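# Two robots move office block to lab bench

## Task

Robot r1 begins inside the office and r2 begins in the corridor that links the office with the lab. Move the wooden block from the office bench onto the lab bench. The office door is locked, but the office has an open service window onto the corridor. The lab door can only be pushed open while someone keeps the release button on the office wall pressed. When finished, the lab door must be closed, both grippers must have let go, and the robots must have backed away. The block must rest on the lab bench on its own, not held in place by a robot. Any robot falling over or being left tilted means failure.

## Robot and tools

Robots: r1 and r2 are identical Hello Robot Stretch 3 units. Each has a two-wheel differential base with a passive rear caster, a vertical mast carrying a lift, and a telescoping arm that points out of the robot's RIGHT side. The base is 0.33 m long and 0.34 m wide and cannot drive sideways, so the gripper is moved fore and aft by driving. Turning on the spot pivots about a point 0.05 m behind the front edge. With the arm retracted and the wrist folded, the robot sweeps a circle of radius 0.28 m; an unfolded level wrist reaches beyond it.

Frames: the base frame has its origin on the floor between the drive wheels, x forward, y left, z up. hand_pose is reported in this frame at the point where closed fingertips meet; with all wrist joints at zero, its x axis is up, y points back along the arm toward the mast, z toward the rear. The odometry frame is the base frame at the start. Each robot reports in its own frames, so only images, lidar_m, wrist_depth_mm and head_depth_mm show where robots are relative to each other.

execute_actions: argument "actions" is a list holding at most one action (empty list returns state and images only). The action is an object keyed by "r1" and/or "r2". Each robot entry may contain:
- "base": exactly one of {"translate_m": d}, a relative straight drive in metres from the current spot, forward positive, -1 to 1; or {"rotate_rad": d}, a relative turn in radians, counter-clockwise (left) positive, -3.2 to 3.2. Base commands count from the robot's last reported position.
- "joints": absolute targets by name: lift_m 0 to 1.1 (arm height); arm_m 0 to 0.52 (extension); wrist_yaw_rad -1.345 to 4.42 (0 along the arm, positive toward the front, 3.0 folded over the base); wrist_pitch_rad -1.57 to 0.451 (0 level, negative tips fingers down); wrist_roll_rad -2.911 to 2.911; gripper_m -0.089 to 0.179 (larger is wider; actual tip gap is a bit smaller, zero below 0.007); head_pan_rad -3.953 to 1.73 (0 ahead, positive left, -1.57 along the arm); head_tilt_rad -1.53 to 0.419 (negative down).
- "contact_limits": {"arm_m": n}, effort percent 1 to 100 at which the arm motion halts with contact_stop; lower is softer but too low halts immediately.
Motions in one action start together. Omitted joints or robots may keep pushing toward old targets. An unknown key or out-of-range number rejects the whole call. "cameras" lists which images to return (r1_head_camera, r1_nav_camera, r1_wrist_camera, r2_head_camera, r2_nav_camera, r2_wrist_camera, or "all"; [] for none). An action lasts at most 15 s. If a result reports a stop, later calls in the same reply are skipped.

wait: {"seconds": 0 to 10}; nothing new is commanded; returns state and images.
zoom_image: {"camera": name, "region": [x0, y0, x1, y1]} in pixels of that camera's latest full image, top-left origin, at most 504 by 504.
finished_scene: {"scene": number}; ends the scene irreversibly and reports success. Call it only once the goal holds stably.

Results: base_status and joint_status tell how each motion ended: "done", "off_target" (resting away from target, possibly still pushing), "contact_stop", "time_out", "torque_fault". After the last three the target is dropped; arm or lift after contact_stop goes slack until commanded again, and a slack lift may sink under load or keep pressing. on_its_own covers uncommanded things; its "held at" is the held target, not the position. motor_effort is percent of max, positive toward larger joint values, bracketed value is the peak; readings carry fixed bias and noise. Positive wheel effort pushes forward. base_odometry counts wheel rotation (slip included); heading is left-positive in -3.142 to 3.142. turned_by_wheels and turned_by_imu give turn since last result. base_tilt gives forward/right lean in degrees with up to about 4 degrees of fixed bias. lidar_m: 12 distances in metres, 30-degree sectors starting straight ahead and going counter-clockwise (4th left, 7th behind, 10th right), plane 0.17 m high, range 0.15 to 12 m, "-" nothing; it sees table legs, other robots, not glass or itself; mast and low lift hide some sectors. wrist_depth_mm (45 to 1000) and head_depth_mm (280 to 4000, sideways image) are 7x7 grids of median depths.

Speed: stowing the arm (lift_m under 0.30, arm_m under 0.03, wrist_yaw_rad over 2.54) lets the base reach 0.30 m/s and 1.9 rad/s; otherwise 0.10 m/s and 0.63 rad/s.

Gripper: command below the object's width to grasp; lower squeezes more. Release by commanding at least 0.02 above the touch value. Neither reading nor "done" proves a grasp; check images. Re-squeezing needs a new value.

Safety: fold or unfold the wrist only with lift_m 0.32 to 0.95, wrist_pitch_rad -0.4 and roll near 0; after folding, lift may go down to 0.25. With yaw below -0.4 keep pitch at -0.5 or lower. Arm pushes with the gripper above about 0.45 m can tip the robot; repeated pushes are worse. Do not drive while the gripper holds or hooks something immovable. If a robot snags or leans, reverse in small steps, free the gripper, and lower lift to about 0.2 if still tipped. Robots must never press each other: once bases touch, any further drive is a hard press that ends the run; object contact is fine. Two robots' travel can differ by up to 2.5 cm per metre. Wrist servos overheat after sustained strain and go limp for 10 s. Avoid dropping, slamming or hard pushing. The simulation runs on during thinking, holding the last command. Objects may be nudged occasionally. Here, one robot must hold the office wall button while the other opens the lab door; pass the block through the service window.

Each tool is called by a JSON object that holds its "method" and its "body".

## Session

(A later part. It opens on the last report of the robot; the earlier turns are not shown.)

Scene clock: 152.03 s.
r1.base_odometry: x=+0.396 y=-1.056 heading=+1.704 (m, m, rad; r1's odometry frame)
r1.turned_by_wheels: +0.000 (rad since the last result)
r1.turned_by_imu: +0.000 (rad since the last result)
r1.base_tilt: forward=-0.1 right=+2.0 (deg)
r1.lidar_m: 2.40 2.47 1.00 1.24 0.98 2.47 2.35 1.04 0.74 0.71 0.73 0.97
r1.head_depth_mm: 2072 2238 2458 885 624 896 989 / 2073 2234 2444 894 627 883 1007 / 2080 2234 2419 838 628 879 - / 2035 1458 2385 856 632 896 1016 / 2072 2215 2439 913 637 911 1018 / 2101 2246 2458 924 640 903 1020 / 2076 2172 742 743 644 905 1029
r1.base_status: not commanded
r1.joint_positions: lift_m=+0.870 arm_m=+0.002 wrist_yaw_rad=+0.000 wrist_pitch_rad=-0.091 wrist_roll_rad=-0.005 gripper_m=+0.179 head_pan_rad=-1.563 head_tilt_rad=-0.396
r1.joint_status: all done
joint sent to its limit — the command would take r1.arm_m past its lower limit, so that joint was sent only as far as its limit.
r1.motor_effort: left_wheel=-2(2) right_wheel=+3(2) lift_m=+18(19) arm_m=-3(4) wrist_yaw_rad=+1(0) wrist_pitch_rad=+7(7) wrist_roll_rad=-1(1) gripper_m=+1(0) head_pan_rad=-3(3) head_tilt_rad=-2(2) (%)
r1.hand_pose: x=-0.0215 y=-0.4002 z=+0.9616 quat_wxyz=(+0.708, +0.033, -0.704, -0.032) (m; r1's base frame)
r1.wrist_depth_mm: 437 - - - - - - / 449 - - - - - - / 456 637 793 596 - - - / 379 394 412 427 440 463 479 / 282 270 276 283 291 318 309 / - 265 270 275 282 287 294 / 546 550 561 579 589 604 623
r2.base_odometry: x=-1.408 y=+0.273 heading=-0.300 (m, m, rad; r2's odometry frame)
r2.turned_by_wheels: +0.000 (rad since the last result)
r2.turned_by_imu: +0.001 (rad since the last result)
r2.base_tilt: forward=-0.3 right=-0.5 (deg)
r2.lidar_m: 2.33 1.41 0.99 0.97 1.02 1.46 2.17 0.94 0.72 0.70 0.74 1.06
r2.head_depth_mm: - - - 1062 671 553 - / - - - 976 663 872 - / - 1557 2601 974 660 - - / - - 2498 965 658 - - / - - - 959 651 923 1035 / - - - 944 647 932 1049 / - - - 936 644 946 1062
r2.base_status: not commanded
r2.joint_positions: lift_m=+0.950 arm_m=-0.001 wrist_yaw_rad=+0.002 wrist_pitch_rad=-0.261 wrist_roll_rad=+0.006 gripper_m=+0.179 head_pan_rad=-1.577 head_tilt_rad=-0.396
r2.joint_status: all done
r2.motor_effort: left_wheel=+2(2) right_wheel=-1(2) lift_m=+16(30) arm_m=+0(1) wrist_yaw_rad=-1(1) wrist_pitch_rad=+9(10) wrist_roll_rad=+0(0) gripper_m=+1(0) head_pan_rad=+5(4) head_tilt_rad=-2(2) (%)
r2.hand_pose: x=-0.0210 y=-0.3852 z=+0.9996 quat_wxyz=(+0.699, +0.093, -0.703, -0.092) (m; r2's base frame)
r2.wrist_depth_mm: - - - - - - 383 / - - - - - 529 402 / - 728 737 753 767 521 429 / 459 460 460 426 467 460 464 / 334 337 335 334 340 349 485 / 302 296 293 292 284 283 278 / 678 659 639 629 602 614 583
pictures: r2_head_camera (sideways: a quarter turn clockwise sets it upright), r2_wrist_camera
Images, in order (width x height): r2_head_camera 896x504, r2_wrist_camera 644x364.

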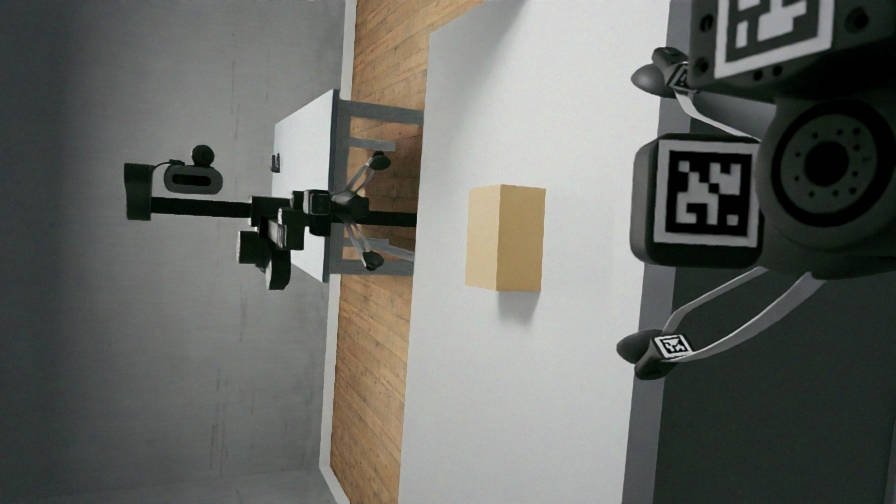

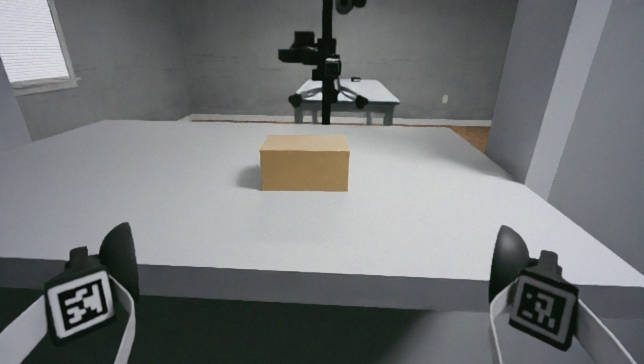

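{"method": "execute_actions", "body": {"actions": [{"r1":{"base":{"translate_m":-1.0},"joints":{"lift_m":1.0,"gripper_m":0.0,"wrist_pitch_rad":0,"head_tilt_rad":-0.2}},"r2":{"joints":{"arm_m":0.32,"lift_m":0.895}}}], "cameras": ["r1_head_camera","r1_wrist_camera","r2_wrist_camera"]}}

Scene clock: 165.43 s.
r1.base_odometry: x=+0.528 y=-2.047 heading=+1.704 (m, m, rad; r1's odometry frame)
r1.turned_by_wheels: +0.000 (rad since the last result)
r1.turned_by_imu: -0.005 (rad since the last result)
r1.base_tilt: forward=-0.2 right=+1.9 (deg)
r1.lidar_m: 2.45 1.60 1.13 2.33 2.00 1.42 1.35 1.10 0.78 0.74 0.76 1.02
r1.head_depth_mm: 617 645 677 713 751 794 - / 617 648 679 714 749 - - / 619 648 680 715 750 - - / 620 649 682 719 758 804 851 / 622 650 684 720 758 803 854 / 622 652 685 721 761 808 856 / 624 652 685 721 763 805 860
r1.base_status: done
r1.joint_positions: lift_m=+1.000 arm_m=+0.002 wrist_yaw_rad=+0.000 wrist_pitch_rad=-0.021 wrist_roll_rad=-0.005 gripper_m=+0.000 head_pan_rad=-1.563 head_tilt_rad=-0.211
r1.joint_status: all done
r1.motor_effort: left_wheel=-1(10) right_wheel=+2(2) lift_m=+26(31) arm_m=-3(3) wrist_yaw_rad=+0(1) wrist_pitch_rad=+7(8) wrist_roll_rad=-1(0) gripper_m=-2(85) head_pan_rad=-2(2) head_tilt_rad=+6(24) (%)
r1.hand_pose: x=-0.0214 y=-0.4029 z=+1.1089 quat_wxyz=(+0.709, +0.008, -0.705, -0.008) (m; r1's base frame)
r1.wrist_depth_mm: 451 458 461 471 487 497 507 / 462 474 482 495 499 507 519 / 485 486 498 512 520 527 538 / 495 501 518 524 541 543 561 / 509 527 532 554 559 578 583 / 534 552 555 - 580 605 606 / 555 570 585 596 610 621 645
r2.base_odometry: x=-1.408 y=+0.273 heading=-0.300 (m, m, rad; r2's odometry frame)
r2.turned_by_wheels: +0.000 (rad since the last result)
r2.turned_by_imu: +0.003 (rad since the last result)
r2.base_tilt: forward=-0.3 right=-0.5 (deg)
r2.lidar_m: 2.33 1.41 0.99 0.97 1.02 1.46 2.17 0.94 0.72 0.70 0.74 1.06
r2.head_depth_mm: - - - 1064 - - 980 / - - - 2557 606 872 985 / - - 3479 3884 583 884 994 / - - 3513 1029 627 898 1013 / - - - 956 651 913 1036 / - - - 945 646 925 1050 / - - - 931 641 941 1066
r2.base_status: not commanded
r2.joint_positions: lift_m=+0.895 arm_m=+0.320 wrist_yaw_rad=+0.001 wrist_pitch_rad=-0.261 wrist_roll_rad=+0.006 gripper_m=+0.179 head_pan_rad=-1.577 head_tilt_rad=-0.396
r2.joint_status: all done
r2.motor_effort: left_wheel=+2(2) right_wheel=-2(2) lift_m=+16(14) arm_m=+3(2) wrist_yaw_rad=+0(2) wrist_pitch_rad=+10(10) wrist_roll_rad=+0(0) gripper_m=-1(0) head_pan_rad=+5(5) head_tilt_rad=-3(1) (%)
r2.hand_pose: x=-0.0212 y=-0.7059 z=+0.9447 quat_wxyz=(+0.699, +0.092, -0.703, -0.092) (m; r2's base frame)
r2.wrist_depth_mm: - - - - - - - / - - - - - - - / 512 - - - - - - / 319 322 176 178 330 331 335 / 233 135 128 129 145 247 240 / - 142 128 115 111 187 187 / 146 150 141 125 143 148 154
pictures: r1_head_camera (sideways: a quarter turn clockwise sets it upright), r1_wrist_camera, r2_wrist_camera
Images, in order (width x height): r1_head_camera 896x504, r1_wrist_camera 644x364, r2_wrist_camera 644x364.

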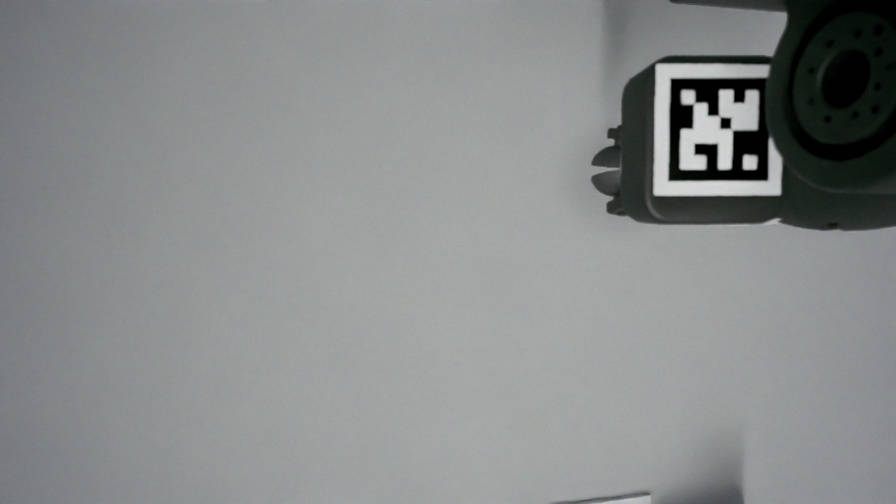

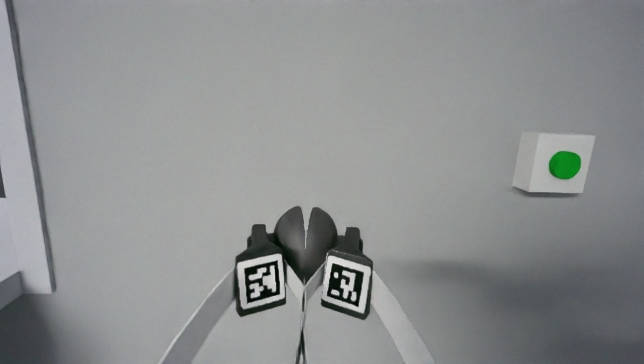

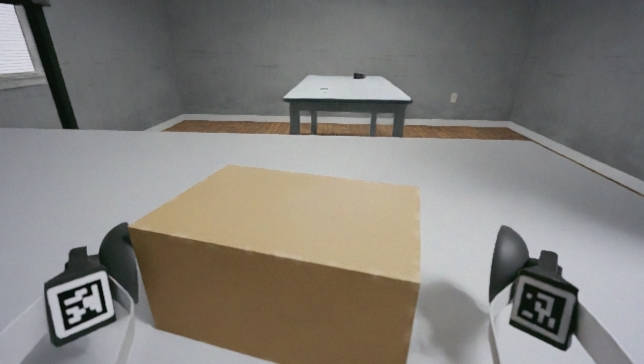

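{"method": "execute_actions", "body": {"actions": [{"r1":{"base":{"translate_m":-0.43},"joints":{"arm_m":0.15}},"r2":{"base":{"translate_m":0.035},"joints":{"arm_m":0.335}}}], "cameras": ["r1_wrist_camera","r2_wrist_camera"]}}

{"method": "execute_actions", "body": {"actions": [{"r2":{"joints":{"gripper_m":0.085}}}], "cameras": ["r2_wrist_camera"]}}

Scene clock: 173.83 s.
r1.base_odometry: x=+0.585 y=-2.474 heading=+1.704 (m, m, rad; r1's odometry frame)
r1.turned_by_wheels: +0.000 (rad since the last result)
r1.turned_by_imu: -0.001 (rad since the last result)
r1.base_tilt: forward=-0.1 right=+1.9 (deg)
r1.lidar_m: 2.54 1.43 1.52 3.54 1.37 0.97 0.92 0.95 0.80 0.76 0.78 1.04
r1.head_depth_mm: 632 663 695 727 - - 874 / 633 662 696 728 - - 877 / 635 664 697 731 - - 878 / 635 666 699 711 776 822 874 / 637 666 699 739 779 825 875 / 638 668 701 739 780 827 875 / 640 669 703 740 783 827 882
r1.base_status: done
r1.joint_positions: lift_m=+1.000 arm_m=+0.150 wrist_yaw_rad=+0.000 wrist_pitch_rad=-0.021 wrist_roll_rad=-0.005 gripper_m=+0.000 head_pan_rad=-1.563 head_tilt_rad=-0.211
r1.joint_status: all done
r1.motor_effort: left_wheel=-1(8) right_wheel=+1(4) lift_m=+27(28) arm_m=+3(8) wrist_yaw_rad=+0(1) wrist_pitch_rad=+7(7) wrist_roll_rad=-1(1) gripper_m=-2(2) head_pan_rad=-2(2) head_tilt_rad=+7(6) (%)
r1.hand_pose: x=-0.0214 y=-0.5503 z=+1.1089 quat_wxyz=(+0.709, +0.008, -0.705, -0.008) (m; r1's base frame)
r1.wrist_depth_mm: 333 337 345 351 359 369 372 / 344 350 355 367 373 376 385 / 354 361 358 376 384 394 402 / 367 373 341 391 402 412 416 / 383 390 394 401 417 426 434 / 395 403 408 - 430 443 454 / 411 419 435 443 452 457 475
r2.base_odometry: x=-1.374 y=+0.262 heading=-0.300 (m, m, rad; r2's odometry frame)
r2.turned_by_wheels: +0.000 (rad since the last result)
r2.turned_by_imu: +0.002 (rad since the last result)
r2.base_tilt: forward=-0.3 right=-0.5 (deg)
r2.lidar_m: 2.30 1.41 0.99 0.97 1.02 1.46 2.21 0.94 0.72 0.70 0.74 1.06
r2.head_depth_mm: - - - 999 - - 974 / - - - 2589 610 878 980 / - - 3438 3844 603 888 996 / - - - 1029 627 899 1016 / - - - 958 649 913 1035 / - - - 945 646 933 1055 / - - - 935 641 944 1070
r2.base_status: done
r2.joint_positions: lift_m=+0.895 arm_m=+0.335 wrist_yaw_rad=+0.000 wrist_pitch_rad=-0.261 wrist_roll_rad=+0.006 gripper_m=+0.179 head_pan_rad=-1.577 head_tilt_rad=-0.396
r2.joint_status: all done
r2.motor_effort: left_wheel=+2(5) right_wheel=-1(2) lift_m=+15(16) arm_m=+3(3) wrist_yaw_rad=+0(1) wrist_pitch_rad=+9(9) wrist_roll_rad=+0(1) gripper_m=+0(0) head_pan_rad=+4(5) head_tilt_rad=-2(2) (%)
r2.hand_pose: x=-0.0214 y=-0.7209 z=+0.9447 quat_wxyz=(+0.699, +0.092, -0.703, -0.093) (m; r2's base frame)
r2.wrist_depth_mm: - - - - - - - / - - - - - - - / - - - - - - - / 318 322 322 178 329 333 333 / 232 234 130 128 129 226 240 / - 185 133 112 103 101 188 / 146 151 142 122 104 121 153
pictures: r1_wrist_camera, r2_wrist_camera
Images, in order (width x height): r1_wrist_camera 644x364, r2_wrist_camera 644x364.

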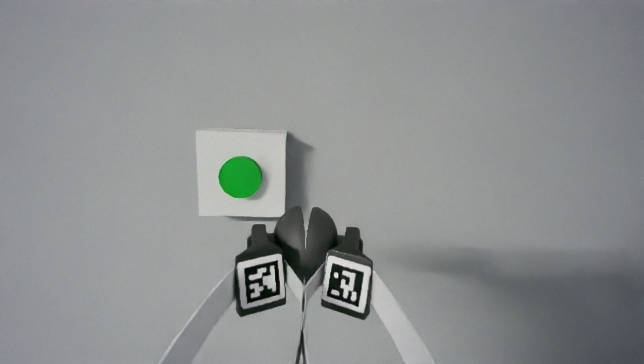

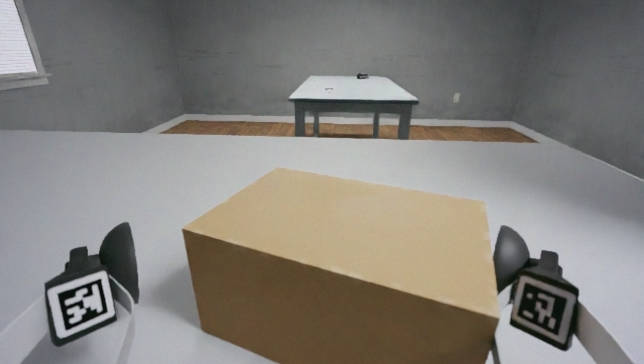

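Scene clock: 175.27 s.
r1.base_odometry: x=+0.585 y=-2.474 heading=+1.704 (m, m, rad; r1's odometry frame)
r1.turned_by_wheels: +0.000 (rad since the last result)
r1.turned_by_imu: +0.000 (rad since the last result)
r1.base_tilt: forward=-0.2 right=+1.9 (deg)
r1.lidar_m: 2.53 1.43 1.52 3.54 1.37 0.97 0.92 0.95 0.80 0.76 0.78 1.04
r1.head_depth_mm: 633 663 694 726 - - 874 / 634 664 697 727 - - 878 / 635 665 696 732 - - 878 / 636 665 699 713 777 822 873 / 637 665 701 737 778 824 874 / 637 668 701 739 780 828 877 / 638 670 702 741 781 827 881
r1.base_status: not commanded
r1.joint_positions: lift_m=+1.000 arm_m=+0.150 wrist_yaw_rad=+0.000 wrist_pitch_rad=-0.021 wrist_roll_rad=-0.005 gripper_m=+0.000 head_pan_rad=-1.563 head_tilt_rad=-0.211
r1.joint_status: not commanded
r1.motor_effort: left_wheel=-1(1) right_wheel=+2(1) lift_m=+27(27) arm_m=+3(4) wrist_yaw_rad=+0(0) wrist_pitch_rad=+7(7) wrist_roll_rad=-1(1) gripper_m=-1(3) head_pan_rad=-2(2) head_tilt_rad=+6(7) (%)
r1.hand_pose: x=-0.0214 y=-0.5503 z=+1.1089 quat_wxyz=(+0.709, +0.008, -0.705, -0.008) (m; r1's base frame)
r1.wrist_depth_mm: 333 339 343 354 360 366 373 / 345 348 354 363 372 379 383 / 354 361 360 377 385 393 402 / 367 374 340 387 399 408 417 / 381 390 396 403 415 423 437 / 395 405 409 - 428 441 457 / 408 419 431 437 452 462 470
r2.base_odometry: x=-1.374 y=+0.262 heading=-0.300 (m, m, rad; r2's odometry frame)
r2.turned_by_wheels: +0.000 (rad since the last result)
r2.turned_by_imu: +0.000 (rad since the last result)
r2.base_tilt: forward=-0.2 right=-0.5 (deg)
r2.lidar_m: 2.30 1.41 0.99 0.97 1.02 1.45 2.20 0.95 0.72 0.70 0.74 1.06
r2.head_depth_mm: - - - 991 - - 972 / - - - 2590 608 880 988 / - - 3489 3868 602 888 997 / - - - 1032 627 903 1019 / - - - 955 651 914 1038 / - - - 941 646 932 1057 / - - - 933 646 943 1080
r2.base_status: not commanded
r2.joint_positions: lift_m=+0.895 arm_m=+0.335 wrist_yaw_rad=-0.001 wrist_pitch_rad=-0.263 wrist_roll_rad=+0.006 gripper_m=+0.086 head_pan_rad=-1.577 head_tilt_rad=-0.396
r2.joint_status: all done
r2.motor_effort: left_wheel=+1(1) right_wheel=-1(1) lift_m=+16(16) arm_m=+3(3) wrist_yaw_rad=+0(0) wrist_pitch_rad=+10(10) wrist_roll_rad=+0(0) gripper_m=-24(100) head_pan_rad=+4(5) head_tilt_rad=-1(1) (%)
r2.hand_pose: x=-0.0216 y=-0.7208 z=+0.9442 quat_wxyz=(+0.699, +0.092, -0.703, -0.094) (m; r2's base frame)
r2.wrist_depth_mm: - - - - - - - / - - - - - - - / - - - - - - - / 317 319 188 175 326 329 331 / 231 231 131 126 127 243 239 / 186 - 134 110 100 194 186 / - 148 142 120 102 147 153
pictures: r2_wrist_camera
Images, in order (width x height): r2_wrist_camera 644x364.

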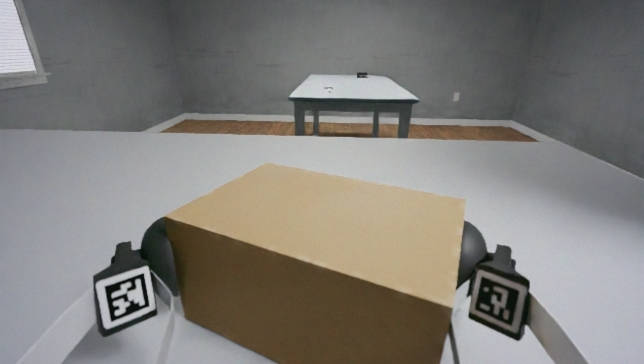

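{"method": "execute_actions", "body": {"actions": [{"r2":{"joints":{"gripper_m":0.179}},"r1":{"base":{"translate_m":0.065},"joints":{"lift_m":1.0}}}], "cameras": []}}

{"method": "execute_actions", "body": {"actions": [{"r2":{"joints":{"lift_m":0.99}}}], "cameras": []}}

{"method": "execute_actions", "body": {"actions": [{"r2":{"base":{"translate_m":0.07},"joints":{"wrist_yaw_rad":-0.3,"arm_m":0.345}}}], "cameras": ["r1_wrist_camera","r2_wrist_camera","r2_head_camera"]}}

Scene clock: 179.97 s.
r1.base_odometry: x=+0.576 y=-2.409 heading=+1.704 (m, m, rad; r1's odometry frame)
r1.turned_by_wheels: +0.000 (rad since the last result)
r1.turned_by_imu: +0.001 (rad since the last result)
r1.base_tilt: forward=-0.1 right=+1.9 (deg)
r1.lidar_m: 2.54 1.37 1.43 3.54 1.46 1.03 0.98 1.01 0.80 0.76 0.78 1.04
r1.head_depth_mm: 630 662 692 725 - - 873 / 630 661 693 725 - - 875 / 632 661 696 716 - - 877 / 634 664 695 728 775 819 872 / 635 664 698 734 776 822 873 / 635 666 699 736 777 822 875 / 636 667 700 738 777 824 876
r1.base_status: done
r1.joint_positions: lift_m=+1.000 arm_m=+0.150 wrist_yaw_rad=+0.000 wrist_pitch_rad=-0.021 wrist_roll_rad=-0.005 gripper_m=+0.000 head_pan_rad=-1.563 head_tilt_rad=-0.211
r1.joint_status: all done
r1.motor_effort: left_wheel=-1(5) right_wheel=+1(8) lift_m=+27(26) arm_m=+3(3) wrist_yaw_rad=+0(0) wrist_pitch_rad=+7(7) wrist_roll_rad=-1(1) gripper_m=-3(3) head_pan_rad=-2(3) head_tilt_rad=+7(6) (%)
r1.hand_pose: x=-0.0214 y=-0.5503 z=+1.1089 quat_wxyz=(+0.709, +0.008, -0.705, -0.008) (m; r1's base frame)
r1.wrist_depth_mm: 329 333 343 348 353 364 371 / 339 344 353 357 368 375 382 / 350 361 363 364 384 388 397 / 365 371 374 345 396 406 414 / 379 383 392 402 411 414 429 / 391 401 403 - 427 441 449 / 405 411 423 439 448 454 466
r2.base_odometry: x=-1.374 y=+0.262 heading=-0.300 (m, m, rad; r2's odometry frame)
r2.turned_by_wheels: +0.000 (rad since the last result)
r2.turned_by_imu: +0.001 (rad since the last result)
r2.base_tilt: forward=-0.3 right=-0.4 (deg)
r2.lidar_m: 2.30 1.41 0.99 0.97 1.02 1.46 2.21 0.94 0.72 0.70 0.74 1.06
r2.head_depth_mm: - - - 992 - - 975 / - - - 2573 609 880 983 / - - 3512 3883 604 885 1001 / - - - 1030 625 900 1024 / - - - 957 651 913 1029 / - - - 946 646 930 1057 / - - - 933 643 944 1070
r2.base_status: not commanded
r2.joint_positions: lift_m=+0.895 arm_m=+0.335 wrist_yaw_rad=-0.001 wrist_pitch_rad=-0.261 wrist_roll_rad=+0.006 gripper_m=+0.179 head_pan_rad=-1.577 head_tilt_rad=-0.396
r2.joint_status: all done
r2.motor_effort: left_wheel=+2(2) right_wheel=-1(1) lift_m=+16(15) arm_m=+3(3) wrist_yaw_rad=+0(0) wrist_pitch_rad=+9(10) wrist_roll_rad=+0(0) gripper_m=+0(89) head_pan_rad=+5(4) head_tilt_rad=-3(2) (%)
r2.hand_pose: x=-0.0216 y=-0.7209 z=+0.9447 quat_wxyz=(+0.699, +0.092, -0.703, -0.093) (m; r2's base frame)
r2.wrist_depth_mm: - - - - - - - / - - - - - - - / - - - - - - - / 320 322 300 178 330 332 332 / 233 234 133 128 129 246 239 / - 176 135 111 101 186 188 / 145 151 143 121 104 148 153
pictures: none
No camera images: the call's "cameras" was empty. Leave "cameras" out to get every camera's image.

Scene clock: 181.67 s.
r1.base_odometry: x=+0.576 y=-2.409 heading=+1.704 (m, m, rad; r1's odometry frame)
r1.turned_by_wheels: +0.000 (rad since the last result)
r1.turned_by_imu: +0.000 (rad since the last result)
r1.base_tilt: forward=-0.2 right=+2.0 (deg)
r1.lidar_m: 2.54 1.37 1.44 3.54 1.46 1.04 0.99 1.01 0.79 0.76 0.78 1.03
r1.head_depth_mm: 631 660 692 725 - - 873 / 632 660 693 726 - - 873 / 633 663 695 716 - - 877 / 632 663 697 726 775 818 870 / 635 664 697 734 774 821 872 / 634 665 698 737 777 824 871 / 637 668 698 736 779 825 877
r1.base_status: not commanded
r1.joint_positions: lift_m=+1.000 arm_m=+0.150 wrist_yaw_rad=+0.000 wrist_pitch_rad=-0.021 wrist_roll_rad=-0.005 gripper_m=+0.000 head_pan_rad=-1.563 head_tilt_rad=-0.211
r1.joint_status: not commanded
r1.motor_effort: left_wheel=-1(1) right_wheel=+1(1) lift_m=+27(27) arm_m=+3(3) wrist_yaw_rad=+1(0) wrist_pitch_rad=+7(7) wrist_roll_rad=-1(1) gripper_m=-2(3) head_pan_rad=-2(3) head_tilt_rad=+6(7) (%)
r1.hand_pose: x=-0.0214 y=-0.5503 z=+1.1089 quat_wxyz=(+0.709, +0.008, -0.705, -0.008) (m; r1's base frame)
r1.wrist_depth_mm: 329 338 340 350 355 365 368 / 342 349 351 360 366 373 385 / 348 357 363 369 382 391 399 / 363 372 377 345 394 404 413 / 376 386 393 399 413 418 432 / 396 399 401 - 429 438 448 / 405 417 427 435 447 458 471
r2.base_odometry: x=-1.374 y=+0.262 heading=-0.300 (m, m, rad; r2's odometry frame)
r2.turned_by_wheels: +0.000 (rad since the last result)
r2.turned_by_imu: +0.000 (rad since the last result)
r2.base_tilt: forward=-0.3 right=-0.5 (deg)
r2.lidar_m: 2.30 1.41 0.99 0.97 1.02 1.46 2.20 0.95 0.72 0.70 0.74 1.06
r2.head_depth_mm: - - - - 656 862 961 / - - - 868 666 873 986 / - - 3525 - 661 887 1003 / - - - 898 654 900 1017 / - - - 946 652 914 1042 / - - - 946 645 926 1057 / - - - 935 642 944 1072
r2.base_status: not commanded
r2.joint_positions: lift_m=+0.990 arm_m=+0.335 wrist_yaw_rad=-0.001 wrist_pitch_rad=-0.261 wrist_roll_rad=+0.006 gripper_m=+0.179 head_pan_rad=-1.577 head_tilt_rad=-0.396
r2.joint_status: all done
r2.motor_effort: left_wheel=+2(2) right_wheel=-1(2) lift_m=+35(37) arm_m=+3(3) wrist_yaw_rad=+0(0) wrist_pitch_rad=+9(9) wrist_roll_rad=+0(0) gripper_m=+0(1) head_pan_rad=+5(5) head_tilt_rad=-3(2) (%)
r2.hand_pose: x=-0.0216 y=-0.7209 z=+1.0388 quat_wxyz=(+0.699, +0.092, -0.703, -0.093) (m; r2's base frame)
r2.wrist_depth_mm: - - - - - - - / - - - - - - - / - - - - - - - / - - - - - - - / 402 402 399 405 405 420 - / - 315 315 318 320 319 321 / 249 259 199 192 201 253 263
pictures: none
No camera images: the call's "cameras" was empty. Leave "cameras" out to get every camera's image.

Scene clock: 183.33 s.
r1.base_odometry: x=+0.576 y=-2.409 heading=+1.704 (m, m, rad; r1's odometry frame)
r1.turned_by_wheels: +0.000 (rad since the last result)
r1.turned_by_imu: +0.000 (rad since the last result)
r1.base_tilt: forward=-0.1 right=+1.9 (deg)
r1.lidar_m: 2.54 1.38 1.44 3.54 1.46 1.04 0.98 1.01 0.80 0.76 0.78 1.03
r1.head_depth_mm: 630 660 693 724 - - 871 / 631 661 694 725 - - 874 / 631 662 695 717 - - 876 / 632 662 696 729 773 820 870 / 634 664 699 735 775 822 872 / 635 665 701 736 777 820 874 / 637 667 700 737 778 824 877
r1.base_status: not commanded
r1.joint_positions: lift_m=+1.000 arm_m=+0.150 wrist_yaw_rad=+0.000 wrist_pitch_rad=-0.021 wrist_roll_rad=-0.005 gripper_m=+0.000 head_pan_rad=-1.563 head_tilt_rad=-0.211
r1.joint_status: not commanded
r1.motor_effort: left_wheel=-1(1) right_wheel=+2(2) lift_m=+27(27) arm_m=+3(3) wrist_yaw_rad=-1(0) wrist_pitch_rad=+6(7) wrist_roll_rad=-1(1) gripper_m=-3(3) head_pan_rad=-2(2) head_tilt_rad=+6(6) (%)
r1.hand_pose: x=-0.0214 y=-0.5503 z=+1.1089 quat_wxyz=(+0.709, +0.008, -0.705, -0.008) (m; r1's base frame)
r1.wrist_depth_mm: 330 337 343 347 353 362 371 / 342 349 354 361 366 375 383 / 352 358 362 365 379 391 398 / 365 371 376 344 396 406 415 / 375 385 393 399 409 422 431 / 390 399 406 - 428 441 445 / 408 413 430 436 450 454 473
r2.base_odometry: x=-1.308 y=+0.242 heading=-0.300 (m, m, rad; r2's odometry frame)
r2.turned_by_wheels: +0.000 (rad since the last result)
r2.turned_by_imu: +0.000 (rad since the last result)
r2.base_tilt: forward=-0.3 right=-0.5 (deg)
r2.lidar_m: 2.23 1.40 0.99 0.96 1.01 1.45 2.23 0.95 0.72 0.71 0.75 1.07
r2.head_depth_mm: - - - - 654 865 967 / - - - 867 664 880 989 / - - 3426 - 657 890 1000 / - - - 932 654 908 1024 / - - - 952 650 919 1041 / - - - 945 648 935 1061 / - - - 939 643 951 1081
r2.base_status: done
r2.joint_positions: lift_m=+0.990 arm_m=+0.345 wrist_yaw_rad=-0.298 wrist_pitch_rad=-0.261 wrist_roll_rad=+0.006 gripper_m=+0.179 head_pan_rad=-1.577 head_tilt_rad=-0.396
r2.joint_status: all done
r2.motor_effort: left_wheel=+2(5) right_wheel=-2(3) lift_m=+35(35) arm_m=+3(2) wrist_yaw_rad=-2(2) wrist_pitch_rad=+10(10) wrist_roll_rad=+0(0) gripper_m=+0(0) head_pan_rad=+5(5) head_tilt_rad=-1(3) (%)
r2.hand_pose: x=-0.0923 y=-0.7203 z=+1.0388 quat_wxyz=(+0.678, -0.013, -0.709, -0.195) (m; r2's base frame)
r2.wrist_depth_mm: - - - - - - - / - - - - - - - / - - - - - - 338 / - - - - 566 - 341 / 403 402 403 402 408 431 346 / - 315 315 317 317 323 323 / 250 258 206 192 206 253 264
pictures: r1_wrist_camera, r2_head_camera (sideways: a quarter turn clockwise sets it upright), r2_wrist_camera
Images, in order (width x height): r1_wrist_camera 644x364, r2_head_camera 896x504, r2_wrist_camera 644x364.

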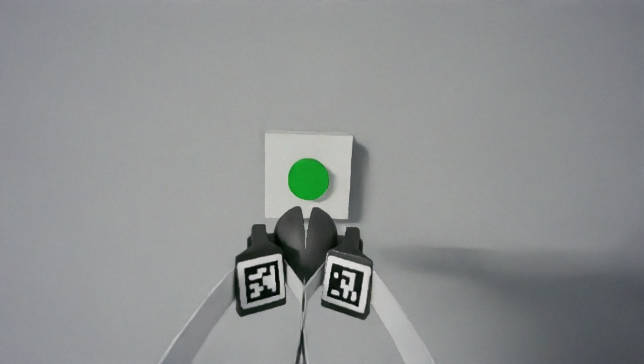

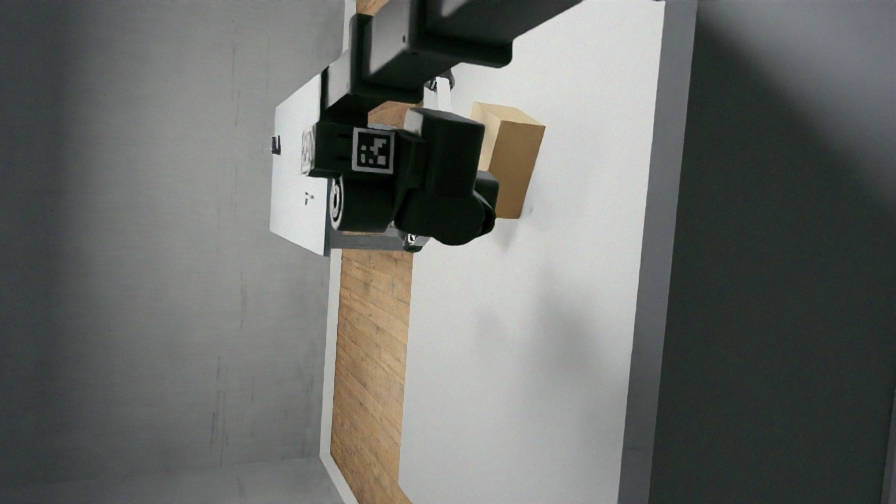

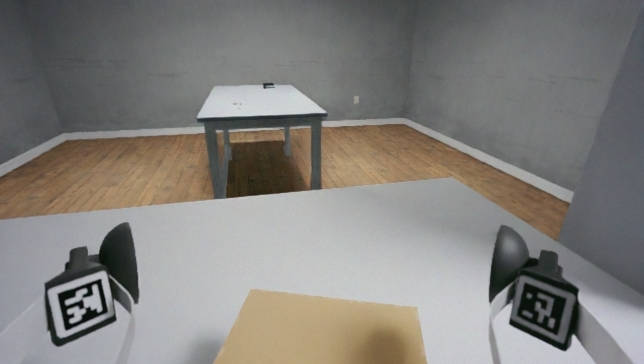

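Good alignment.

{"method": "execute_actions", "body": {"actions": [{"r2":{"joints":{"lift_m":0.895}}}], "cameras": ["r2_wrist_camera"]}}

{"method": "execute_actions", "body": {"actions": [{"r2":{"joints":{"gripper_m":0.08}}}], "cameras": ["r2_wrist_camera"]}}

Scene clock: 187.30 s.
r1.base_odometry: x=+0.576 y=-2.409 heading=+1.704 (m, m, rad; r1's odometry frame)
r1.turned_by_wheels: +0.000 (rad since the last result)
r1.turned_by_imu: +0.000 (rad since the last result)
r1.base_tilt: forward=-0.1 right=+1.9 (deg)
r1.lidar_m: 2.54 1.38 1.43 3.54 1.46 1.03 0.99 1.01 0.80 0.76 0.78 1.03
r1.head_depth_mm: 629 661 692 723 - - 871 / 630 661 695 724 - - 873 / 632 661 696 714 - - 874 / 632 663 697 727 775 820 870 / 633 664 699 733 776 819 872 / 636 665 697 737 777 823 873 / 636 666 700 736 779 824 876
r1.base_status: not commanded
r1.joint_positions: lift_m=+1.000 arm_m=+0.150 wrist_yaw_rad=+0.000 wrist_pitch_rad=-0.021 wrist_roll_rad=-0.005 gripper_m=+0.000 head_pan_rad=-1.563 head_tilt_rad=-0.211
r1.joint_status: not commanded
r1.motor_effort: left_wheel=-1(1) right_wheel=+2(2) lift_m=+27(27) arm_m=+3(3) wrist_yaw_rad=+0(0) wrist_pitch_rad=+7(7) wrist_roll_rad=-1(0) gripper_m=-3(2) head_pan_rad=-1(2) head_tilt_rad=+7(7) (%)
r1.hand_pose: x=-0.0214 y=-0.5503 z=+1.1089 quat_wxyz=(+0.709, +0.008, -0.705, -0.008) (m; r1's base frame)
r1.wrist_depth_mm: 332 336 341 347 354 363 368 / 343 342 352 357 367 373 384 / 353 357 367 366 378 386 399 / 364 368 379 342 394 404 414 / 378 386 390 401 411 421 432 / 393 397 407 - 427 441 456 / 409 412 427 440 452 460 467
r2.base_odometry: x=-1.308 y=+0.242 heading=-0.300 (m, m, rad; r2's odometry frame)
r2.turned_by_wheels: +0.000 (rad since the last result)
r2.turned_by_imu: +0.001 (rad since the last result)
r2.base_tilt: forward=-0.3 right=-0.5 (deg)
r2.lidar_m: 2.23 1.41 0.98 0.96 1.01 1.45 2.23 0.95 0.72 0.71 0.74 1.06
r2.head_depth_mm: - - - 1001 - - 983 / - - 3508 2512 619 880 986 / - - 3500 3890 604 894 1001 / - - - 1027 628 913 1023 / - - - 958 652 919 1042 / - - - 941 647 936 1055 / - - - 939 642 949 1081
r2.base_status: not commanded
r2.joint_positions: lift_m=+0.895 arm_m=+0.345 wrist_yaw_rad=-0.298 wrist_pitch_rad=-0.261 wrist_roll_rad=+0.006 gripper_m=+0.179 head_pan_rad=-1.577 head_tilt_rad=-0.396
r2.joint_status: all done
r2.motor_effort: left_wheel=+2(2) right_wheel=-1(2) lift_m=+16(32) arm_m=+3(3) wrist_yaw_rad=-1(2) wrist_pitch_rad=+9(9) wrist_roll_rad=+0(0) gripper_m=+0(0) head_pan_rad=+4(4) head_tilt_rad=-3(2) (%)
r2.hand_pose: x=-0.0923 y=-0.7203 z=+0.9447 quat_wxyz=(+0.678, -0.013, -0.709, -0.195) (m; r2's base frame)
r2.wrist_depth_mm: - - - - - - - / - - - - - - - / - - - - - - 339 / 321 322 281 177 306 329 316 / 234 235 128 129 129 245 241 / - 176 124 118 112 110 188 / 145 151 136 129 122 148 154
pictures: r2_wrist_camera
Images, in order (width x height): r2_wrist_camera 644x364.

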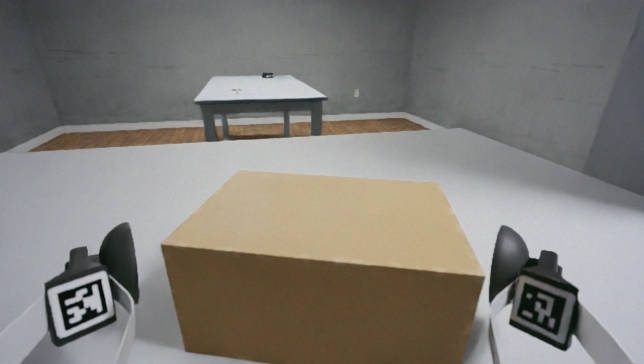

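Scene clock: 188.77 s.
r1.base_odometry: x=+0.576 y=-2.409 heading=+1.704 (m, m, rad; r1's odometry frame)
r1.turned_by_wheels: +0.000 (rad since the last result)
r1.turned_by_imu: +0.000 (rad since the last result)
r1.base_tilt: forward=-0.2 right=+2.0 (deg)
r1.lidar_m: 2.53 1.38 1.43 3.54 1.47 1.03 0.99 1.01 0.80 0.76 0.78 1.03
r1.head_depth_mm: 632 659 692 723 - - 872 / 632 662 693 726 - - 872 / 632 662 695 718 - - 876 / 633 663 696 728 773 819 870 / 635 665 697 734 775 820 872 / 635 665 699 735 779 823 873 / 636 667 700 737 778 825 874
r1.base_status: not commanded
r1.joint_positions: lift_m=+1.000 arm_m=+0.150 wrist_yaw_rad=+0.000 wrist_pitch_rad=-0.021 wrist_roll_rad=-0.005 gripper_m=+0.000 head_pan_rad=-1.563 head_tilt_rad=-0.211
r1.joint_status: not commanded
r1.motor_effort: left_wheel=-1(1) right_wheel=+1(2) lift_m=+27(27) arm_m=+3(3) wrist_yaw_rad=+0(0) wrist_pitch_rad=+7(6) wrist_roll_rad=-1(1) gripper_m=-4(1) head_pan_rad=-3(2) head_tilt_rad=+6(6) (%)
r1.hand_pose: x=-0.0214 y=-0.5503 z=+1.1089 quat_wxyz=(+0.709, +0.008, -0.705, -0.008) (m; r1's base frame)
r1.wrist_depth_mm: 332 335 343 348 356 361 373 / 339 347 354 360 369 376 384 / 353 360 363 370 382 391 401 / 363 370 379 342 398 407 415 / 380 387 391 402 412 417 431 / 396 400 402 - 425 441 450 / 412 414 426 433 445 458 473
r2.base_odometry: x=-1.308 y=+0.242 heading=-0.300 (m, m, rad; r2's odometry frame)
r2.turned_by_wheels: +0.000 (rad since the last result)
r2.turned_by_imu: +0.000 (rad since the last result)
r2.base_tilt: forward=-0.3 right=-0.5 (deg)
r2.lidar_m: 2.22 1.40 0.98 0.96 1.02 1.45 2.23 0.95 0.72 0.71 0.74 1.06
r2.head_depth_mm: - - - 998 - - 981 / - - 3605 2604 623 888 991 / - - 3498 3911 604 893 1005 / - - - 996 629 907 1021 / - - - 955 649 921 1040 / - - - 945 648 939 1062 / - - - 938 642 949 1078
r2.base_status: not commanded
r2.joint_positions: lift_m=+0.895 arm_m=+0.345 wrist_yaw_rad=-0.300 wrist_pitch_rad=-0.261 wrist_roll_rad=+0.006 gripper_m=+0.081 head_pan_rad=-1.577 head_tilt_rad=-0.396
r2.joint_status: all done
r2.motor_effort: left_wheel=+1(2) right_wheel=-1(1) lift_m=+16(16) arm_m=+3(3) wrist_yaw_rad=+0(2) wrist_pitch_rad=+9(9) wrist_roll_rad=+0(0) gripper_m=-23(100) head_pan_rad=+4(5) head_tilt_rad=-2(2) (%)
r2.hand_pose: x=-0.0928 y=-0.7202 z=+0.9448 quat_wxyz=(+0.678, -0.014, -0.709, -0.196) (m; r2's base frame)
r2.wrist_depth_mm: - - - - - - - / - - - - - - - / - - - - - - 336 / 319 324 191 177 285 335 315 / 233 234 127 128 129 240 240 / 183 136 130 129 128 196 187 / - 146 141 140 140 148 154
pictures: r2_wrist_camera
Images, in order (width x height): r2_wrist_camera 644x364.

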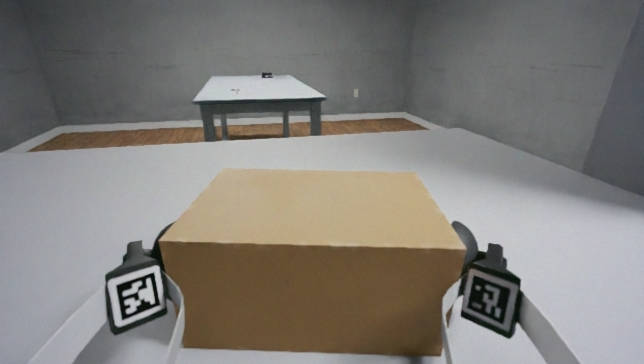

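{"method": "execute_actions", "body": {"actions": [{"r2":{"joints":{"lift_m":1.0,"head_pan_rad":1.2,"head_tilt_rad":-0.3}}}], "cameras": []}}

{"method": "execute_actions", "body": {"actions": [{"r2":{"base":{"translate_m":0.8},"joints":{"arm_m":0,"wrist_yaw_rad":0}}}], "cameras": ["r2_wrist_camera","r2_head_camera"]}}

Scene clock: 192.93 s.
r1.base_odometry: x=+0.576 y=-2.409 heading=+1.704 (m, m, rad; r1's odometry frame)
r1.turned_by_wheels: +0.000 (rad since the last result)
r1.turned_by_imu: +0.000 (rad since the last result)
r1.base_tilt: forward=-0.1 right=+2.0 (deg)
r1.lidar_m: 2.54 1.38 1.43 3.55 1.47 1.04 0.99 1.01 0.80 0.76 0.78 1.03
r1.head_depth_mm: 631 661 693 723 - - 869 / 631 660 693 724 - - 876 / 633 662 695 715 - - 874 / 633 663 696 727 773 820 868 / 636 664 697 733 776 822 872 / 635 665 698 737 775 823 877 / 636 666 701 736 777 825 876
r1.base_status: not commanded
r1.joint_positions: lift_m=+1.000 arm_m=+0.150 wrist_yaw_rad=+0.000 wrist_pitch_rad=-0.021 wrist_roll_rad=-0.005 gripper_m=+0.000 head_pan_rad=-1.563 head_tilt_rad=-0.211
r1.joint_status: not commanded
r1.motor_effort: left_wheel=-1(1) right_wheel=+1(2) lift_m=+27(27) arm_m=+3(3) wrist_yaw_rad=+0(1) wrist_pitch_rad=+7(7) wrist_roll_rad=-1(0) gripper_m=-2(2) head_pan_rad=-2(2) head_tilt_rad=+7(7) (%)
r1.hand_pose: x=-0.0214 y=-0.5503 z=+1.1089 quat_wxyz=(+0.709, +0.008, -0.705, -0.008) (m; r1's base frame)
r1.wrist_depth_mm: 328 337 343 347 356 362 368 / 340 344 354 359 369 377 383 / 353 359 365 368 380 390 399 / 363 372 374 344 397 403 414 / 379 386 394 399 413 422 432 / 393 399 401 - 427 437 453 / 404 415 432 433 446 463 470
r2.base_odometry: x=-1.308 y=+0.242 heading=-0.300 (m, m, rad; r2's odometry frame)
r2.turned_by_wheels: +0.000 (rad since the last result)
r2.turned_by_imu: +0.001 (rad since the last result)
r2.base_tilt: forward=-0.4 right=-0.5 (deg)
r2.lidar_m: 2.23 1.40 0.98 0.96 1.02 1.45 2.24 0.95 0.72 0.71 0.74 1.07
r2.head_depth_mm: 924 985 1075 1238 1379 1521 1470 / 895 954 1024 1115 1205 1320 1415 / 868 926 991 1076 1160 1273 1358 / 839 895 958 1039 1115 1221 1316 / 819 871 935 995 1081 1175 1269 / 794 844 903 964 1044 1127 1225 / 774 823 876 933 1000 1087 1184
r2.base_status: not commanded
r2.joint_positions: lift_m=+0.999 arm_m=+0.345 wrist_yaw_rad=-0.300 wrist_pitch_rad=-0.275 wrist_roll_rad=+0.006 gripper_m=+0.084 head_pan_rad=+1.193 head_tilt_rad=-0.310
r2.joint_status: all done
r2.motor_effort: left_wheel=+2(2) right_wheel=-1(1) lift_m=+37(42) arm_m=+3(3) wrist_yaw_rad=+0(0) wrist_pitch_rad=+15(16) wrist_roll_rad=+0(1) gripper_m=-22(21) head_pan_rad=+5(48) head_tilt_rad=+3(14) (%)
r2.hand_pose: x=-0.0924 y=-0.7190 z=+1.0454 quat_wxyz=(+0.676, -0.009, -0.709, -0.201) (m; r2's base frame)
r2.wrist_depth_mm: - - - - - - - / - - - - - - - / - - - - - - 336 / - - - 188 526 - 343 / 406 405 126 128 129 438 346 / 318 - 130 129 127 340 324 / 271 256 139 138 137 260 270
pictures: none
No camera images: the call's "cameras" was empty. Leave "cameras" out to get every camera's image.

Scene clock: 202.00 s.
r1.base_odometry: x=+0.576 y=-2.409 heading=+1.704 (m, m, rad; r1's odometry frame)
r1.turned_by_wheels: +0.000 (rad since the last result)
r1.turned_by_imu: +0.001 (rad since the last result)
r1.base_tilt: forward=-0.1 right=+2.0 (deg)
r1.lidar_m: 2.54 1.38 1.44 3.54 1.46 1.04 0.99 1.01 0.80 0.76 0.78 1.03
r1.head_depth_mm: 629 659 694 723 - - 873 / 631 661 695 725 - - 872 / 632 661 695 717 - - 877 / 634 662 696 728 774 819 869 / 634 663 698 734 775 821 874 / 635 665 700 735 776 823 874 / 637 666 700 738 779 825 874
r1.base_status: not commanded
r1.joint_positions: lift_m=+1.000 arm_m=+0.150 wrist_yaw_rad=+0.000 wrist_pitch_rad=-0.021 wrist_roll_rad=-0.005 gripper_m=+0.000 head_pan_rad=-1.563 head_tilt_rad=-0.211
r1.joint_status: not commanded
r1.motor_effort: left_wheel=-1(1) right_wheel=+1(1) lift_m=+27(27) arm_m=+3(4) wrist_yaw_rad=+1(0) wrist_pitch_rad=+6(6) wrist_roll_rad=-1(0) gripper_m=-2(2) head_pan_rad=-3(2) head_tilt_rad=+6(6) (%)
r1.hand_pose: x=-0.0214 y=-0.5503 z=+1.1089 quat_wxyz=(+0.709, +0.008, -0.705, -0.008) (m; r1's base frame)
r1.wrist_depth_mm: 330 337 341 349 356 360 370 / 340 348 356 360 369 377 380 / 352 359 367 368 384 388 397 / 364 374 375 345 397 400 412 / 380 383 394 399 409 425 431 / 390 401 404 - 428 437 450 / 409 415 426 436 447 459 467
r2.base_odometry: x=-0.543 y=+0.006 heading=-0.299 (m, m, rad; r2's odometry frame)
r2.turned_by_wheels: +0.000 (rad since the last result)
r2.turned_by_imu: -0.001 (rad since the last result)
r2.base_tilt: forward=-0.3 right=-0.4 (deg)
r2.lidar_m: 1.43 1.22 1.03 0.91 0.97 1.38 2.39 1.01 0.77 0.75 0.79 1.13
r2.head_depth_mm: 958 1029 1113 1202 1291 1377 1415 / 930 995 1071 1160 1264 1395 1456 / 901 959 1033 1123 1211 1324 1399 / 878 934 999 1077 1174 1277 1362 / 854 907 969 1038 1116 1218 1309 / 831 880 941 1000 1081 1167 1280 / 804 848 909 961 1037 1101 1185
r2.base_status: done
r2.joint_positions: lift_m=+0.999 arm_m=+0.000 wrist_yaw_rad=-0.001 wrist_pitch_rad=-0.275 wrist_roll_rad=+0.006 gripper_m=+0.084 head_pan_rad=+1.193 head_tilt_rad=-0.310
r2.joint_status: all done
r2.motor_effort: left_wheel=+2(6) right_wheel=-2(4) lift_m=+37(37) arm_m=-4(4) wrist_yaw_rad=+0(1) wrist_pitch_rad=+15(16) wrist_roll_rad=+0(0) gripper_m=-21(21) head_pan_rad=+4(5) head_tilt_rad=+4(3) (%)
r2.hand_pose: x=-0.0217 y=-0.3854 z=+1.0453 quat_wxyz=(+0.699, +0.097, -0.702, -0.098) (m; r2's base frame)
r2.wrist_depth_mm: 462 459 448 443 439 433 - / 504 485 482 478 469 467 - / 534 525 517 504 498 501 - / 581 571 533 188 518 537 579 / 623 599 127 128 129 489 420 / 685 - 130 129 128 604 345 / 749 751 140 138 137 688 646
pictures: r2_head_camera (sideways: a quarter turn clockwise sets it upright), r2_wrist_camera
Images, in order (width x height): r2_head_camera 896x504, r2_wrist_camera 644x364.

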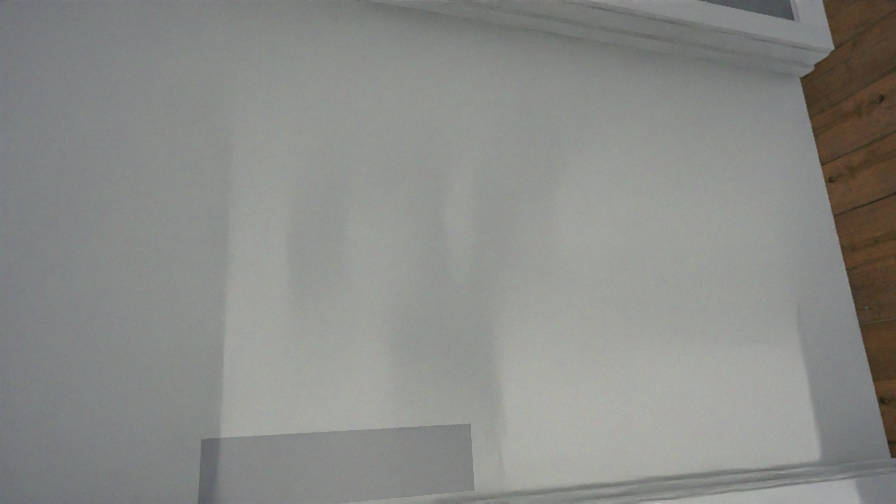

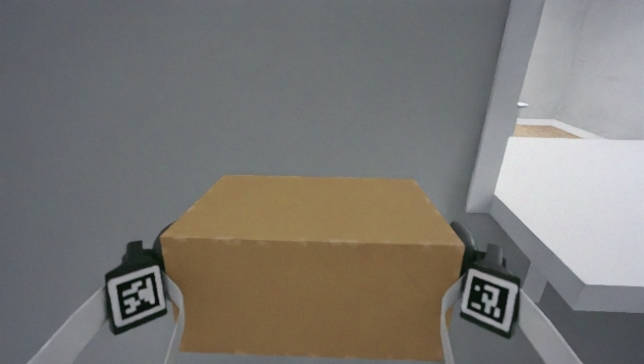

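{"method": "execute_actions", "body": {"actions": [{"r2":{"base":{"translate_m":0.37},"joints":{"wrist_yaw_rad":1.57,"lift_m":0.9,"head_pan_rad":-3.14,"head_tilt_rad":-0.5}}}], "cameras": []}}

{"method": "execute_actions", "body": {"actions": [{"r2":{"base":{"rotate_rad":-1.555}},"r1":{"joints":{"arm_m":0.33},"contact_limits":{"arm_m":18}}}], "cameras": ["r1_wrist_camera","r2_head_camera"]}}

Scene clock: 210.63 s.
r1.base_odometry: x=+0.576 y=-2.409 heading=+1.704 (m, m, rad; r1's odometry frame)
r1.turned_by_wheels: +0.000 (rad since the last result)
r1.turned_by_imu: +0.001 (rad since the last result)
r1.base_tilt: forward=-0.2 right=+1.9 (deg)
r1.lidar_m: 2.54 1.38 1.43 3.54 1.46 1.03 0.99 1.01 0.80 0.76 0.78 1.03
r1.head_depth_mm: 630 659 692 726 - - 873 / 630 660 692 724 - - 871 / 631 660 695 716 - - 876 / 633 663 695 727 774 821 873 / 635 665 697 734 774 820 873 / 635 664 699 735 777 823 874 / 637 667 700 737 778 825 876
r1.base_status: not commanded
r1.joint_positions: lift_m=+1.000 arm_m=+0.150 wrist_yaw_rad=+0.000 wrist_pitch_rad=-0.021 wrist_roll_rad=-0.005 gripper_m=+0.000 head_pan_rad=-1.563 head_tilt_rad=-0.211
r1.joint_status: not commanded
r1.motor_effort: left_wheel=-1(1) right_wheel=+1(2) lift_m=+27(27) arm_m=+3(3) wrist_yaw_rad=+0(0) wrist_pitch_rad=+7(7) wrist_roll_rad=-1(0) gripper_m=-3(1) head_pan_rad=-3(2) head_tilt_rad=+6(7) (%)
r1.hand_pose: x=-0.0214 y=-0.5503 z=+1.1089 quat_wxyz=(+0.709, +0.008, -0.705, -0.008) (m; r1's base frame)
r1.wrist_depth_mm: 330 337 344 350 354 362 370 / 338 349 353 359 367 372 384 / 350 355 364 370 381 387 400 / 362 370 375 344 394 401 417 / 377 382 391 401 416 421 431 / 391 398 401 - 427 440 451 / 406 416 428 433 445 454 470
r2.base_odometry: x=-0.190 y=-0.103 heading=-0.299 (m, m, rad; r2's odometry frame)
r2.turned_by_wheels: +0.000 (rad since the last result)
r2.turned_by_imu: +0.001 (rad since the last result)
r2.base_tilt: forward=-0.3 right=-0.6 (deg)
r2.lidar_m: 1.06 1.12 0.99 0.98 1.03 1.35 2.52 1.04 0.79 0.77 0.81 1.09
r2.head_depth_mm: 3049 3366 3578 2703 2137 - - / 3105 3408 3666 2699 2121 - - / 3211 3390 3729 2650 2114 - - / 3209 3513 3819 2685 1943 1530 1285 / 3133 3328 3428 2627 1931 1535 1275 / 2129 2250 2370 2391 1922 1515 1302 / 1605 1682 1562 1816 1779 1513 1302
r2.base_status: done
r2.joint_positions: lift_m=+0.900 arm_m=+0.000 wrist_yaw_rad=+1.568 wrist_pitch_rad=-0.276 wrist_roll_rad=+0.006 gripper_m=+0.084 head_pan_rad=-3.133 head_tilt_rad=-0.494
r2.joint_status: all done
r2.motor_effort: left_wheel=+1(5) right_wheel=-2(1) lift_m=+17(37) arm_m=-4(4) wrist_yaw_rad=+1(1) wrist_pitch_rad=+15(15) wrist_roll_rad=+0(0) gripper_m=-21(21) head_pan_rad=-4(47) head_tilt_rad=-3(18) (%)
r2.hand_pose: x=+0.2186 y=-0.1461 z=+0.9461 quat_wxyz=(+0.564, +0.565, -0.429, +0.424) (m; r2's base frame)
r2.wrist_depth_mm: 886 898 877 870 834 843 735 / 957 936 936 950 910 889 754 / - - - - 970 953 741 / - - - 188 - - 729 / - - 127 128 129 - 734 / - - 130 129 128 977 721 / - - 140 138 137 - 719
pictures: none
No camera images: the call's "cameras" was empty. Leave "cameras" out to get every camera's image.

Scene clock: 214.03 s.
r1.base_odometry: x=+0.576 y=-2.409 heading=+1.704 (m, m, rad; r1's odometry frame)
r1.turned_by_wheels: +0.000 (rad since the last result)
r1.turned_by_imu: +0.013 (rad since the last result)
r1.base_tilt: forward=-1.0 right=+0.5 (deg)
r1.lidar_m: 2.65 1.37 1.45 3.53 1.44 1.03 0.99 1.01 0.80 0.76 0.78 1.05
r1.head_depth_mm: 660 689 720 745 795 832 876 / 661 691 721 744 804 834 880 / 666 694 726 750 812 837 883 / 669 697 726 756 800 840 887 / 668 698 729 763 800 844 889 / 672 700 730 768 805 847 893 / 674 703 734 768 807 850 896
r1.base_status: not commanded
r1.joint_positions: lift_m=+1.000 arm_m=+0.329 wrist_yaw_rad=+0.013 wrist_pitch_rad=-0.088 wrist_roll_rad=-0.005 gripper_m=+0.000 head_pan_rad=-1.563 head_tilt_rad=-0.210
r1.joint_status: all done
r1.motor_effort: left_wheel=-3(11) right_wheel=+0(1) lift_m=+27(27) arm_m=+12(14) wrist_yaw_rad=-10(9) wrist_pitch_rad=+27(28) wrist_roll_rad=+0(1) gripper_m=-3(4) head_pan_rad=-3(2) head_tilt_rad=+5(7) (%)
r1.contact_limits: arm_m 18 (drawing in: default 17, maximum 28; extending or still: default 23, maximum 38)
r1.hand_pose: x=-0.0181 y=-0.7266 z=+1.0921 quat_wxyz=(+0.709, +0.036, -0.704, -0.027) (m; r1's base frame)
r1.wrist_depth_mm: 195 197 200 201 204 207 209 / 203 206 208 210 213 216 218 / 211 214 216 217 222 224 228 / 220 222 188 188 230 236 238 / 231 234 234 193 241 246 250 / 243 245 244 - 255 259 262 / 252 255 260 265 268 271 275
r2.base_odometry: x=-0.190 y=-0.103 heading=-1.854 (m, m, rad; r2's odometry frame)
r2.turned_by_wheels: -1.555 (rad since the last result)
r2.turned_by_imu: -1.564 (rad since the last result)
r2.base_tilt: forward=-0.3 right=-0.6 (deg)
r2.lidar_m: 0.77 0.82 1.09 1.06 1.13 1.00 0.98 1.01 1.38 2.39 1.02 0.78
r2.head_depth_mm: 788 854 942 1046 1144 - - / 794 866 961 1067 1163 - - / 803 873 973 1092 1192 - - / 816 893 993 1113 1251 1421 1282 / 822 906 1006 1124 1276 1439 1291 / 837 920 1020 1144 1311 1438 1300 / 845 918 999 1100 1233 1392 1293
r2.base_status: done
r2.joint_positions: lift_m=+0.900 arm_m=+0.000 wrist_yaw_rad=+1.568 wrist_pitch_rad=-0.276 wrist_roll_rad=+0.006 gripper_m=+0.084 head_pan_rad=-3.133 head_tilt_rad=-0.494
r2.joint_status: not commanded
r2.motor_effort: left_wheel=+2(6) right_wheel=-2(4) lift_m=+17(17) arm_m=-5(4) wrist_yaw_rad=+0(1) wrist_pitch_rad=+16(16) wrist_roll_rad=+0(0) gripper_m=-21(21) head_pan_rad=-3(4) head_tilt_rad=-1(2) (%)
r2.hand_pose: x=+0.2186 y=-0.1460 z=+0.9461 quat_wxyz=(+0.564, +0.565, -0.428, +0.424) (m; r2's base frame)
r2.wrist_depth_mm: 631 627 615 598 598 578 571 / 690 658 656 632 636 614 612 / 728 718 709 690 669 656 640 / 775 766 727 188 708 707 690 / 861 817 127 128 129 750 745 / 938 - 130 129 127 819 809 / - - 140 138 137 928 874
pictures: r1_wrist_camera, r2_head_camera (sideways: a quarter turn clockwise sets it upright)
Images, in order (width x height): r1_wrist_camera 644x364, r2_head_camera 896x504.

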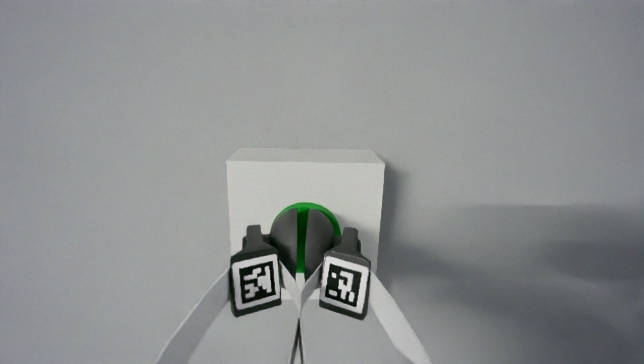

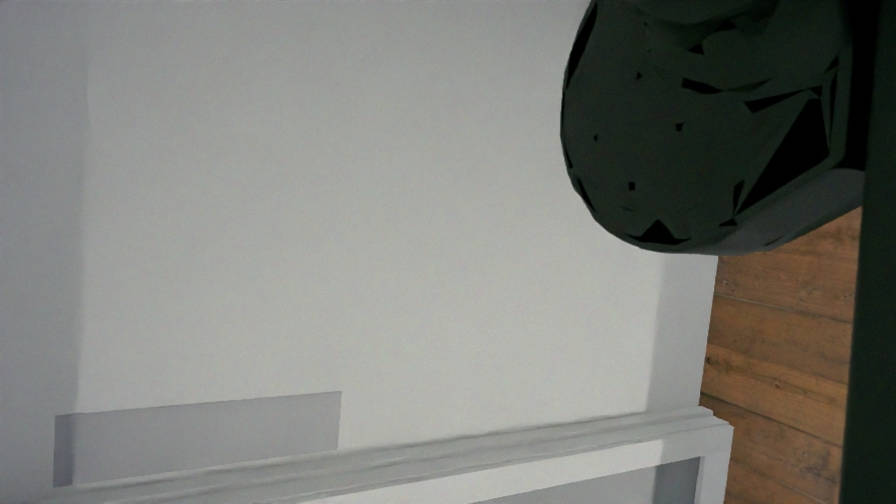

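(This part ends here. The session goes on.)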